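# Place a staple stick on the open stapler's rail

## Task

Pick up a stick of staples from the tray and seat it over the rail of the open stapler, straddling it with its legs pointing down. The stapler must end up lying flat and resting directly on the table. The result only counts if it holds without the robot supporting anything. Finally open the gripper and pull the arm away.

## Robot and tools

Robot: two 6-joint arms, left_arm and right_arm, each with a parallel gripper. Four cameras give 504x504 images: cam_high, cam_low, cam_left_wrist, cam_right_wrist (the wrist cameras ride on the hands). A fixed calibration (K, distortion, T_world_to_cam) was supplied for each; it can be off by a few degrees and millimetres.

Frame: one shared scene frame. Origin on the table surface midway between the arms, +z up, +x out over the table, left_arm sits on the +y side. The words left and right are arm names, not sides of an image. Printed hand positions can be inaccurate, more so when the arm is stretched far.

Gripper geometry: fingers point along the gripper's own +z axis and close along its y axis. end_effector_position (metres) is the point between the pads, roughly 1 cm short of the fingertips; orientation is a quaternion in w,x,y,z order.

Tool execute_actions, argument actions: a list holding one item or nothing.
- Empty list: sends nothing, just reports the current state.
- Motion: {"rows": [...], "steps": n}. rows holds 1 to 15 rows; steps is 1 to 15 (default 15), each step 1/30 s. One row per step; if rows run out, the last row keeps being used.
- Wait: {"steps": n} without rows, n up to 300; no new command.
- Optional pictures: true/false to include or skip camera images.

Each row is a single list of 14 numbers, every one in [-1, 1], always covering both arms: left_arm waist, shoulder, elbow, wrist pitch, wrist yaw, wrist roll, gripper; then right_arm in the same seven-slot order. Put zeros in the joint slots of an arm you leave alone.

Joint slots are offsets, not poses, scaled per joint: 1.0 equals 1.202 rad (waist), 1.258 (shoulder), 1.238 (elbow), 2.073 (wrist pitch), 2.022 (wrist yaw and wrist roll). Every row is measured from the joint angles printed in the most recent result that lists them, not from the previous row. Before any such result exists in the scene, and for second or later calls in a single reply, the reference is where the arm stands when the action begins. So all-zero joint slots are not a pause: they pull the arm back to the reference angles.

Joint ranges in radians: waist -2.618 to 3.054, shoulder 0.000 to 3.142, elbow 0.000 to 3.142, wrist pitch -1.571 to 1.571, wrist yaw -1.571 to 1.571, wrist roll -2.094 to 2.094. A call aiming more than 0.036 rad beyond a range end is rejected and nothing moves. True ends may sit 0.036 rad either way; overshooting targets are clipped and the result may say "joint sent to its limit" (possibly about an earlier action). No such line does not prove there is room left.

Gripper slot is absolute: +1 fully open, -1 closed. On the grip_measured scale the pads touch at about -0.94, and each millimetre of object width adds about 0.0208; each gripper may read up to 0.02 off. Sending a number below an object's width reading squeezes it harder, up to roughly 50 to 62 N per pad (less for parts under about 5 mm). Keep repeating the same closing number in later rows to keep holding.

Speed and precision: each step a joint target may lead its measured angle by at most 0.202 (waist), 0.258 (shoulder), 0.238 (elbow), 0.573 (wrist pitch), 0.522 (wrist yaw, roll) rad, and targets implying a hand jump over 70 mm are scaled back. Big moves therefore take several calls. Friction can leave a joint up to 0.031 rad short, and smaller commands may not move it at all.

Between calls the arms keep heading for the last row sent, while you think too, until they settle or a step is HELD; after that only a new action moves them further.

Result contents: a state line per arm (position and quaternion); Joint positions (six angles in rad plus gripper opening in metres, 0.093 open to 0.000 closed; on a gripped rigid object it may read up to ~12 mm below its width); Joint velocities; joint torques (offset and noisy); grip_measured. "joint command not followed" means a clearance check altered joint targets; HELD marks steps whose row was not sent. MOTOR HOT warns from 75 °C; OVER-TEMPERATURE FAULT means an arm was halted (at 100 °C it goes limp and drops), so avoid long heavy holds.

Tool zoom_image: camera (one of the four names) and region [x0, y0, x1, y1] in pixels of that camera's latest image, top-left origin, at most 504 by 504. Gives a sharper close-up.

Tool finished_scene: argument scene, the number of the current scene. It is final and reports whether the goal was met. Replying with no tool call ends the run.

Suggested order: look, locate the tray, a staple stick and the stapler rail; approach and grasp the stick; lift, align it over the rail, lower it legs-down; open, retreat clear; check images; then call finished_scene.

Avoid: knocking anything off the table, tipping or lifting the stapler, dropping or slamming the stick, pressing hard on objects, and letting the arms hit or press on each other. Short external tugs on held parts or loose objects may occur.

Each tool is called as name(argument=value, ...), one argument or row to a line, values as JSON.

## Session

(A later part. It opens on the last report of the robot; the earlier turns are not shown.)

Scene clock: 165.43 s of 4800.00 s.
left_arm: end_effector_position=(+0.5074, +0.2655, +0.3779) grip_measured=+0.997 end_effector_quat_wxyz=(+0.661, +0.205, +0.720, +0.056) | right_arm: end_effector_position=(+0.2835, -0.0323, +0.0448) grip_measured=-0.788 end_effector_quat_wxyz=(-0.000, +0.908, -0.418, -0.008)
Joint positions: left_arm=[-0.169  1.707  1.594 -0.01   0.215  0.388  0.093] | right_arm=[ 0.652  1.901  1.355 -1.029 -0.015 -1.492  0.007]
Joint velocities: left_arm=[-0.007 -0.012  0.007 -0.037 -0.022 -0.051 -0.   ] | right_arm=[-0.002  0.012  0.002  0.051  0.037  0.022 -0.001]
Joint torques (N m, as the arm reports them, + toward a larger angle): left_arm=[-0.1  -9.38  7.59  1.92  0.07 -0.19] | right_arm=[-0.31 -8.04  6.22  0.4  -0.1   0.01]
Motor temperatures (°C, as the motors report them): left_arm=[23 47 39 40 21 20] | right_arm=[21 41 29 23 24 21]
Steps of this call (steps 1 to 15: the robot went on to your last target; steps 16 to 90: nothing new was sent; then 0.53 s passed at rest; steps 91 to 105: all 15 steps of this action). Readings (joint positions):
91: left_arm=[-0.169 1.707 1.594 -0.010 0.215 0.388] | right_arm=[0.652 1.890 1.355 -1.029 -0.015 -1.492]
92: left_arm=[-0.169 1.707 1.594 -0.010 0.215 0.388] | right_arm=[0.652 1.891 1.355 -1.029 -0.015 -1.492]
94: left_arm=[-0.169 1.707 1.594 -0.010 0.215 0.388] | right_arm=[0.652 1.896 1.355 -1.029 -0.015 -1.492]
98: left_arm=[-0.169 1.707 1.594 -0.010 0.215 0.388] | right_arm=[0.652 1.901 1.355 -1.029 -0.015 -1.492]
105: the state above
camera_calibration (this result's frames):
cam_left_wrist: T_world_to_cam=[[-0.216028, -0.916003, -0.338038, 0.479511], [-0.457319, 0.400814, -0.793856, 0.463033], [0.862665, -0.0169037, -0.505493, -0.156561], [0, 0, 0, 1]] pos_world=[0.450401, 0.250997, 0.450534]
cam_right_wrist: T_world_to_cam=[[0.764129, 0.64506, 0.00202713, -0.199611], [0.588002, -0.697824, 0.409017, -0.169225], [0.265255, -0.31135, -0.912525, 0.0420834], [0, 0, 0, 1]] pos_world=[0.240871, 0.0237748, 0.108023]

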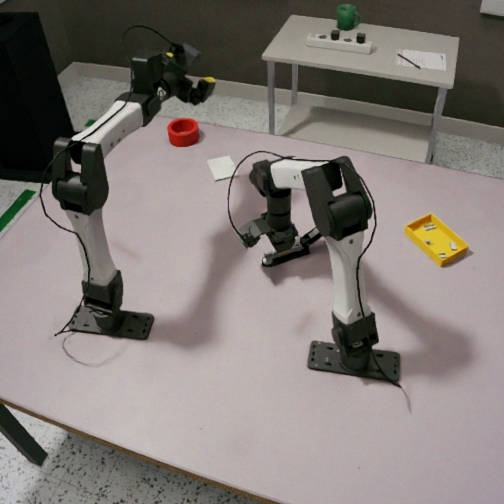

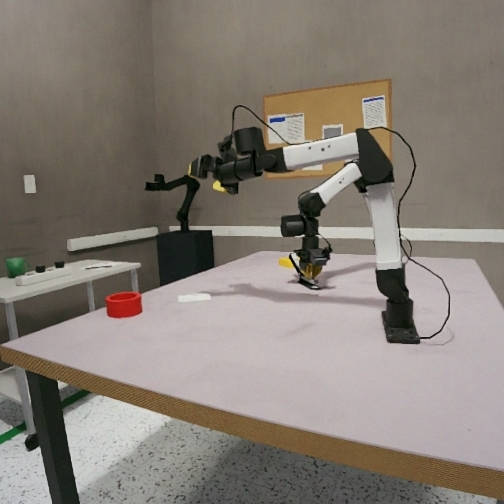

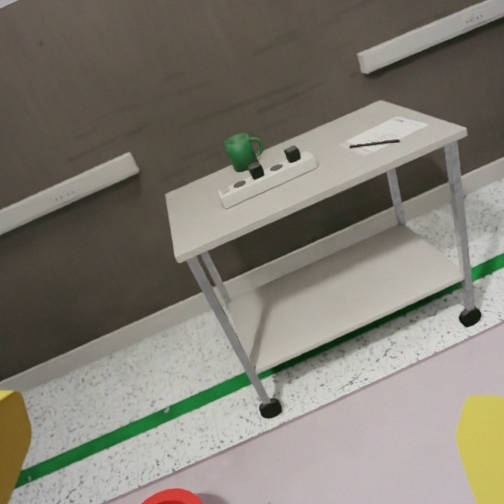

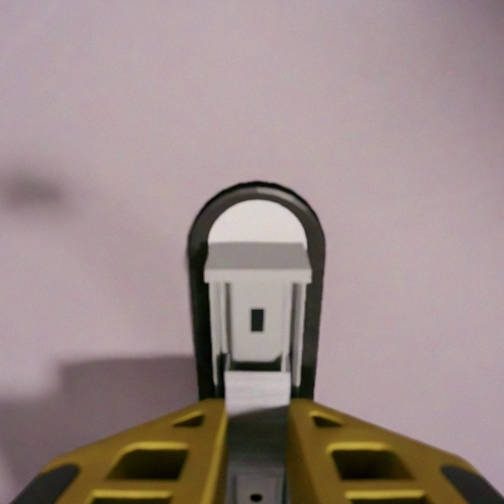

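Centered and entering. Slightly lower, release, lift.

execute_actions(
  actions=[
    {"rows":[[0,0,0,0,0,0,1,0,0.02,0,0.007,0,0,-0.8],[0,0,0,0,0,0,1,0,0.02,0,0.007,0,0,-0.8],[0,0,0,0,0,0,1,0,0.02,0,0.007,0,0,-0.8],[0,0,0,0,0,0,1,0,0.02,0,0.007,0,0,-0.8],[0,0,0,0,0,0,1,0,0.02,0,0.007,0,0,-0.8],[0,0,0,0,0,0,1,0,0.02,0,0.007,0,0,-0.8],[0,0,0,0,0,0,1,0,0.02,0,0.007,0,0,-0.8],[0,0,0,0,0,0,1,0,0.02,0,0.007,0,0,-0.8],[0,0,0,0,0,0,1,0,0.02,0,0.007,0,0,-0.72],[0,0,0,0,0,0,1,0,0.02,0,0.007,0,0,-0.66],[0,0,0,0,0,0,1,0,0.02,0,0.007,0,0,-0.6],[0,0,0,0,0,0,1,0,0.02,0,0.007,0,0,-0.5]]},
  ],
  pictures=false,
)

execute_actions(
  actions=[
    {"rows":[[0,0,0,0,0,0,1,0,-0.04,0,0,0,0,-0.5],[0,0,0,0,0,0,1,0,-0.08,0,0,0,0,-0.4],[0,0,0,0,0,0,1,0,-0.12,0,-0.02,0,0,-0.2],[0,0,0,0,0,0,1,0,-0.18,0,-0.03,0,0,0.2]]},
  ],
)

zoom_image(
  camera="cam_high",
  region=[250, 210, 330, 280],
)

Scene clock: 176.97 s of 4800.00 s.
left_arm: end_effector_position=(+0.5074, +0.2655, +0.3779) grip_measured=+0.997 end_effector_quat_wxyz=(+0.661, +0.205, +0.720, +0.056) | right_arm: end_effector_position=(+0.2835, -0.0323, +0.0448) grip_measured=-0.503 end_effector_quat_wxyz=(-0.000, +0.908, -0.418, -0.008)
Joint positions: left_arm=[-0.169  1.707  1.594 -0.01   0.215  0.388  0.093] | right_arm=[ 0.652  1.901  1.355 -1.029 -0.015 -1.492  0.021]
Joint velocities: left_arm=[ 0.002 -0.022 -0.002  0.051  0.007  0.022 -0.   ] | right_arm=[-0.012 -0.017 -0.002  0.051 -0.066  0.007  0.001]
Joint torques (N m, as the arm reports them, + toward a larger angle): left_arm=[-0.18 -9.37  7.54  1.91  0.07 -0.17] | right_arm=[-0.25 -7.47  6.22  0.54 -0.1   0.  ]
Motor temperatures (°C, as the motors report them): left_arm=[23 47 39 41 21 20] | right_arm=[21 40 29 23 24 21]
Steps of this call (steps 1 to 15: the robot went on to your last target; steps 16 to 90: nothing new was sent; then 8.03 s passed at rest; steps 91 to 105: all 15 steps of this action). Readings (joint positions):
91: left_arm=[-0.169 1.707 1.594 -0.010 0.215 0.388] | right_arm=[0.652 1.901 1.355 -1.029 -0.015 -1.492]
92: left_arm=[-0.169 1.707 1.594 -0.010 0.215 0.388] | right_arm=[0.652 1.901 1.355 -1.029 -0.015 -1.492]
94: left_arm=[-0.169 1.707 1.594 -0.010 0.215 0.388] | right_arm=[0.652 1.901 1.355 -1.029 -0.015 -1.492]
98: left_arm=[-0.169 1.707 1.594 -0.010 0.215 0.388] | right_arm=[0.652 1.901 1.355 -1.029 -0.015 -1.492]
105: the state above

Scene clock: 177.47 s of 4800.00 s.
left_arm: end_effector_position=(+0.5074, +0.2655, +0.3779) grip_measured=+0.997 end_effector_quat_wxyz=(+0.661, +0.205, +0.720, +0.056) | right_arm: end_effector_position=(+0.2817, -0.0341, +0.1226) grip_measured=+0.198 end_effector_quat_wxyz=(-0.095, +0.904, -0.415, +0.027)
Joint positions: left_arm=[-0.169  1.707  1.594 -0.01   0.215  0.388  0.093] | right_arm=[ 0.652  1.659  1.355 -1.07  -0.015 -1.492  0.055]
Joint velocities: left_arm=[-0.012  0.012 -0.012 -0.095  0.022 -0.066  0.   ] | right_arm=[ 0.012  0.027  0.007 -0.022  0.007 -0.007  0.   ]
Joint torques (N m, as the arm reports them, + toward a larger angle): left_arm=[-0.13 -9.38  7.58  1.91  0.06 -0.17] | right_arm=[-0.27 -6.68  6.84  0.67 -0.1   0.02]
Motor temperatures (°C, as the motors report them): left_arm=[23 47 39 41 21 20] | right_arm=[21 40 29 23 24 21]
Steps of this call (steps 1 to 15: all 15 steps of this action). Readings (joint positions):
1: left_arm=[-0.169 1.707 1.594 -0.010 0.215 0.388] | right_arm=[0.652 1.898 1.355 -1.029 -0.015 -1.492]
2: left_arm=[-0.169 1.707 1.594 -0.010 0.215 0.388] | right_arm=[0.652 1.889 1.355 -1.030 -0.015 -1.492]
4: left_arm=[-0.169 1.707 1.594 -0.010 0.215 0.388] | right_arm=[0.652 1.835 1.355 -1.037 -0.015 -1.492]
8: left_arm=[-0.169 1.707 1.594 -0.010 0.215 0.388] | right_arm=[0.652 1.672 1.355 -1.053 -0.015 -1.492]
15: the state above
camera_calibration (this result's frames):
cam_left_wrist: T_world_to_cam=[[-0.216028, -0.916003, -0.338038, 0.479511], [-0.457319, 0.400814, -0.793856, 0.463033], [0.862665, -0.0169037, -0.505493, -0.156561], [0, 0, 0, 1]] pos_world=[0.450401, 0.250997, 0.450534]
cam_right_wrist: T_world_to_cam=[[0.749563, 0.630458, 0.201687, -0.218081], [0.531231, -0.754732, 0.384932, -0.184256], [0.394904, -0.181389, -0.900638, 0.0794712], [0, 0, 0, 1]] pos_world=[0.229965, 0.0128424, 0.186485]

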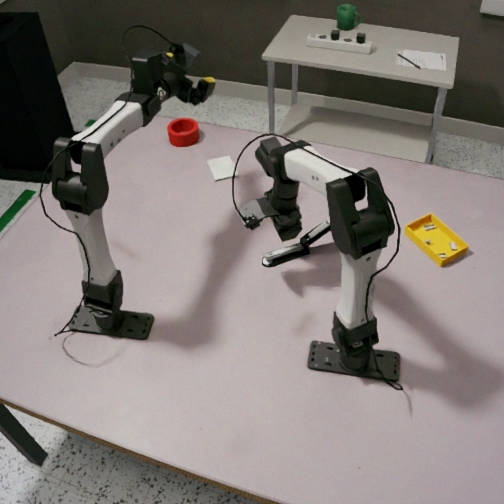

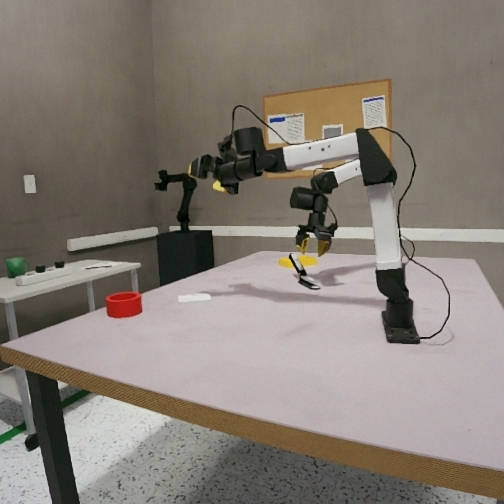

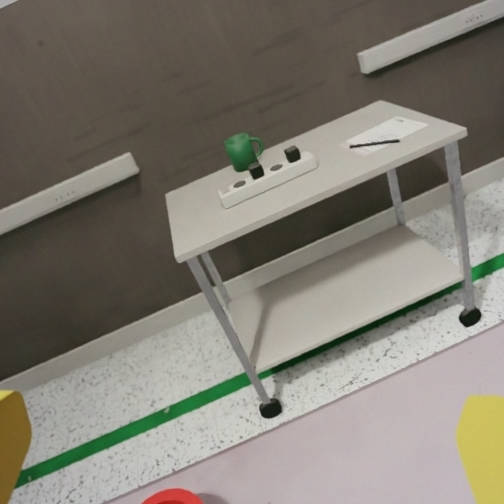

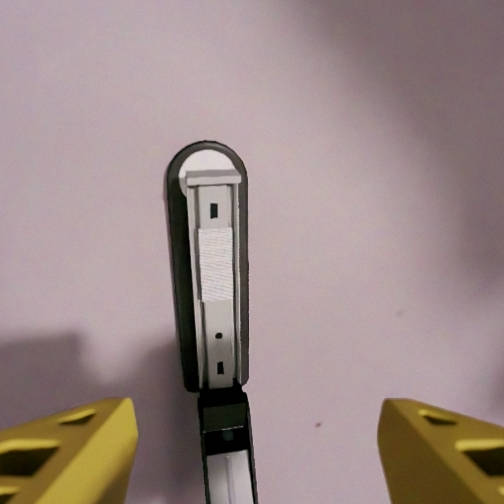

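Region (250, 210, 330, 280) of cam_high's 504x504 image, scaled by 6.300, with more detail than that image has; it fills the top 441 rows of this view, and the rest is white.

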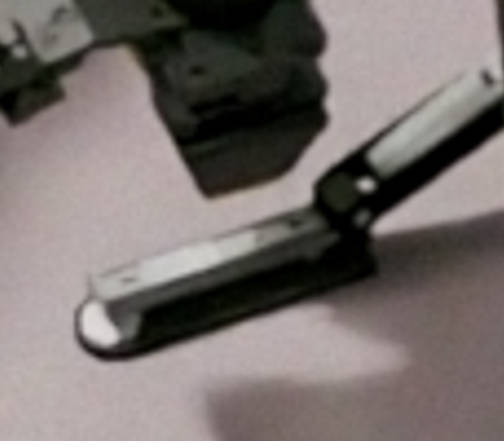

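finished_scene(
  scene=2,
)

The scene is finished: the task was done.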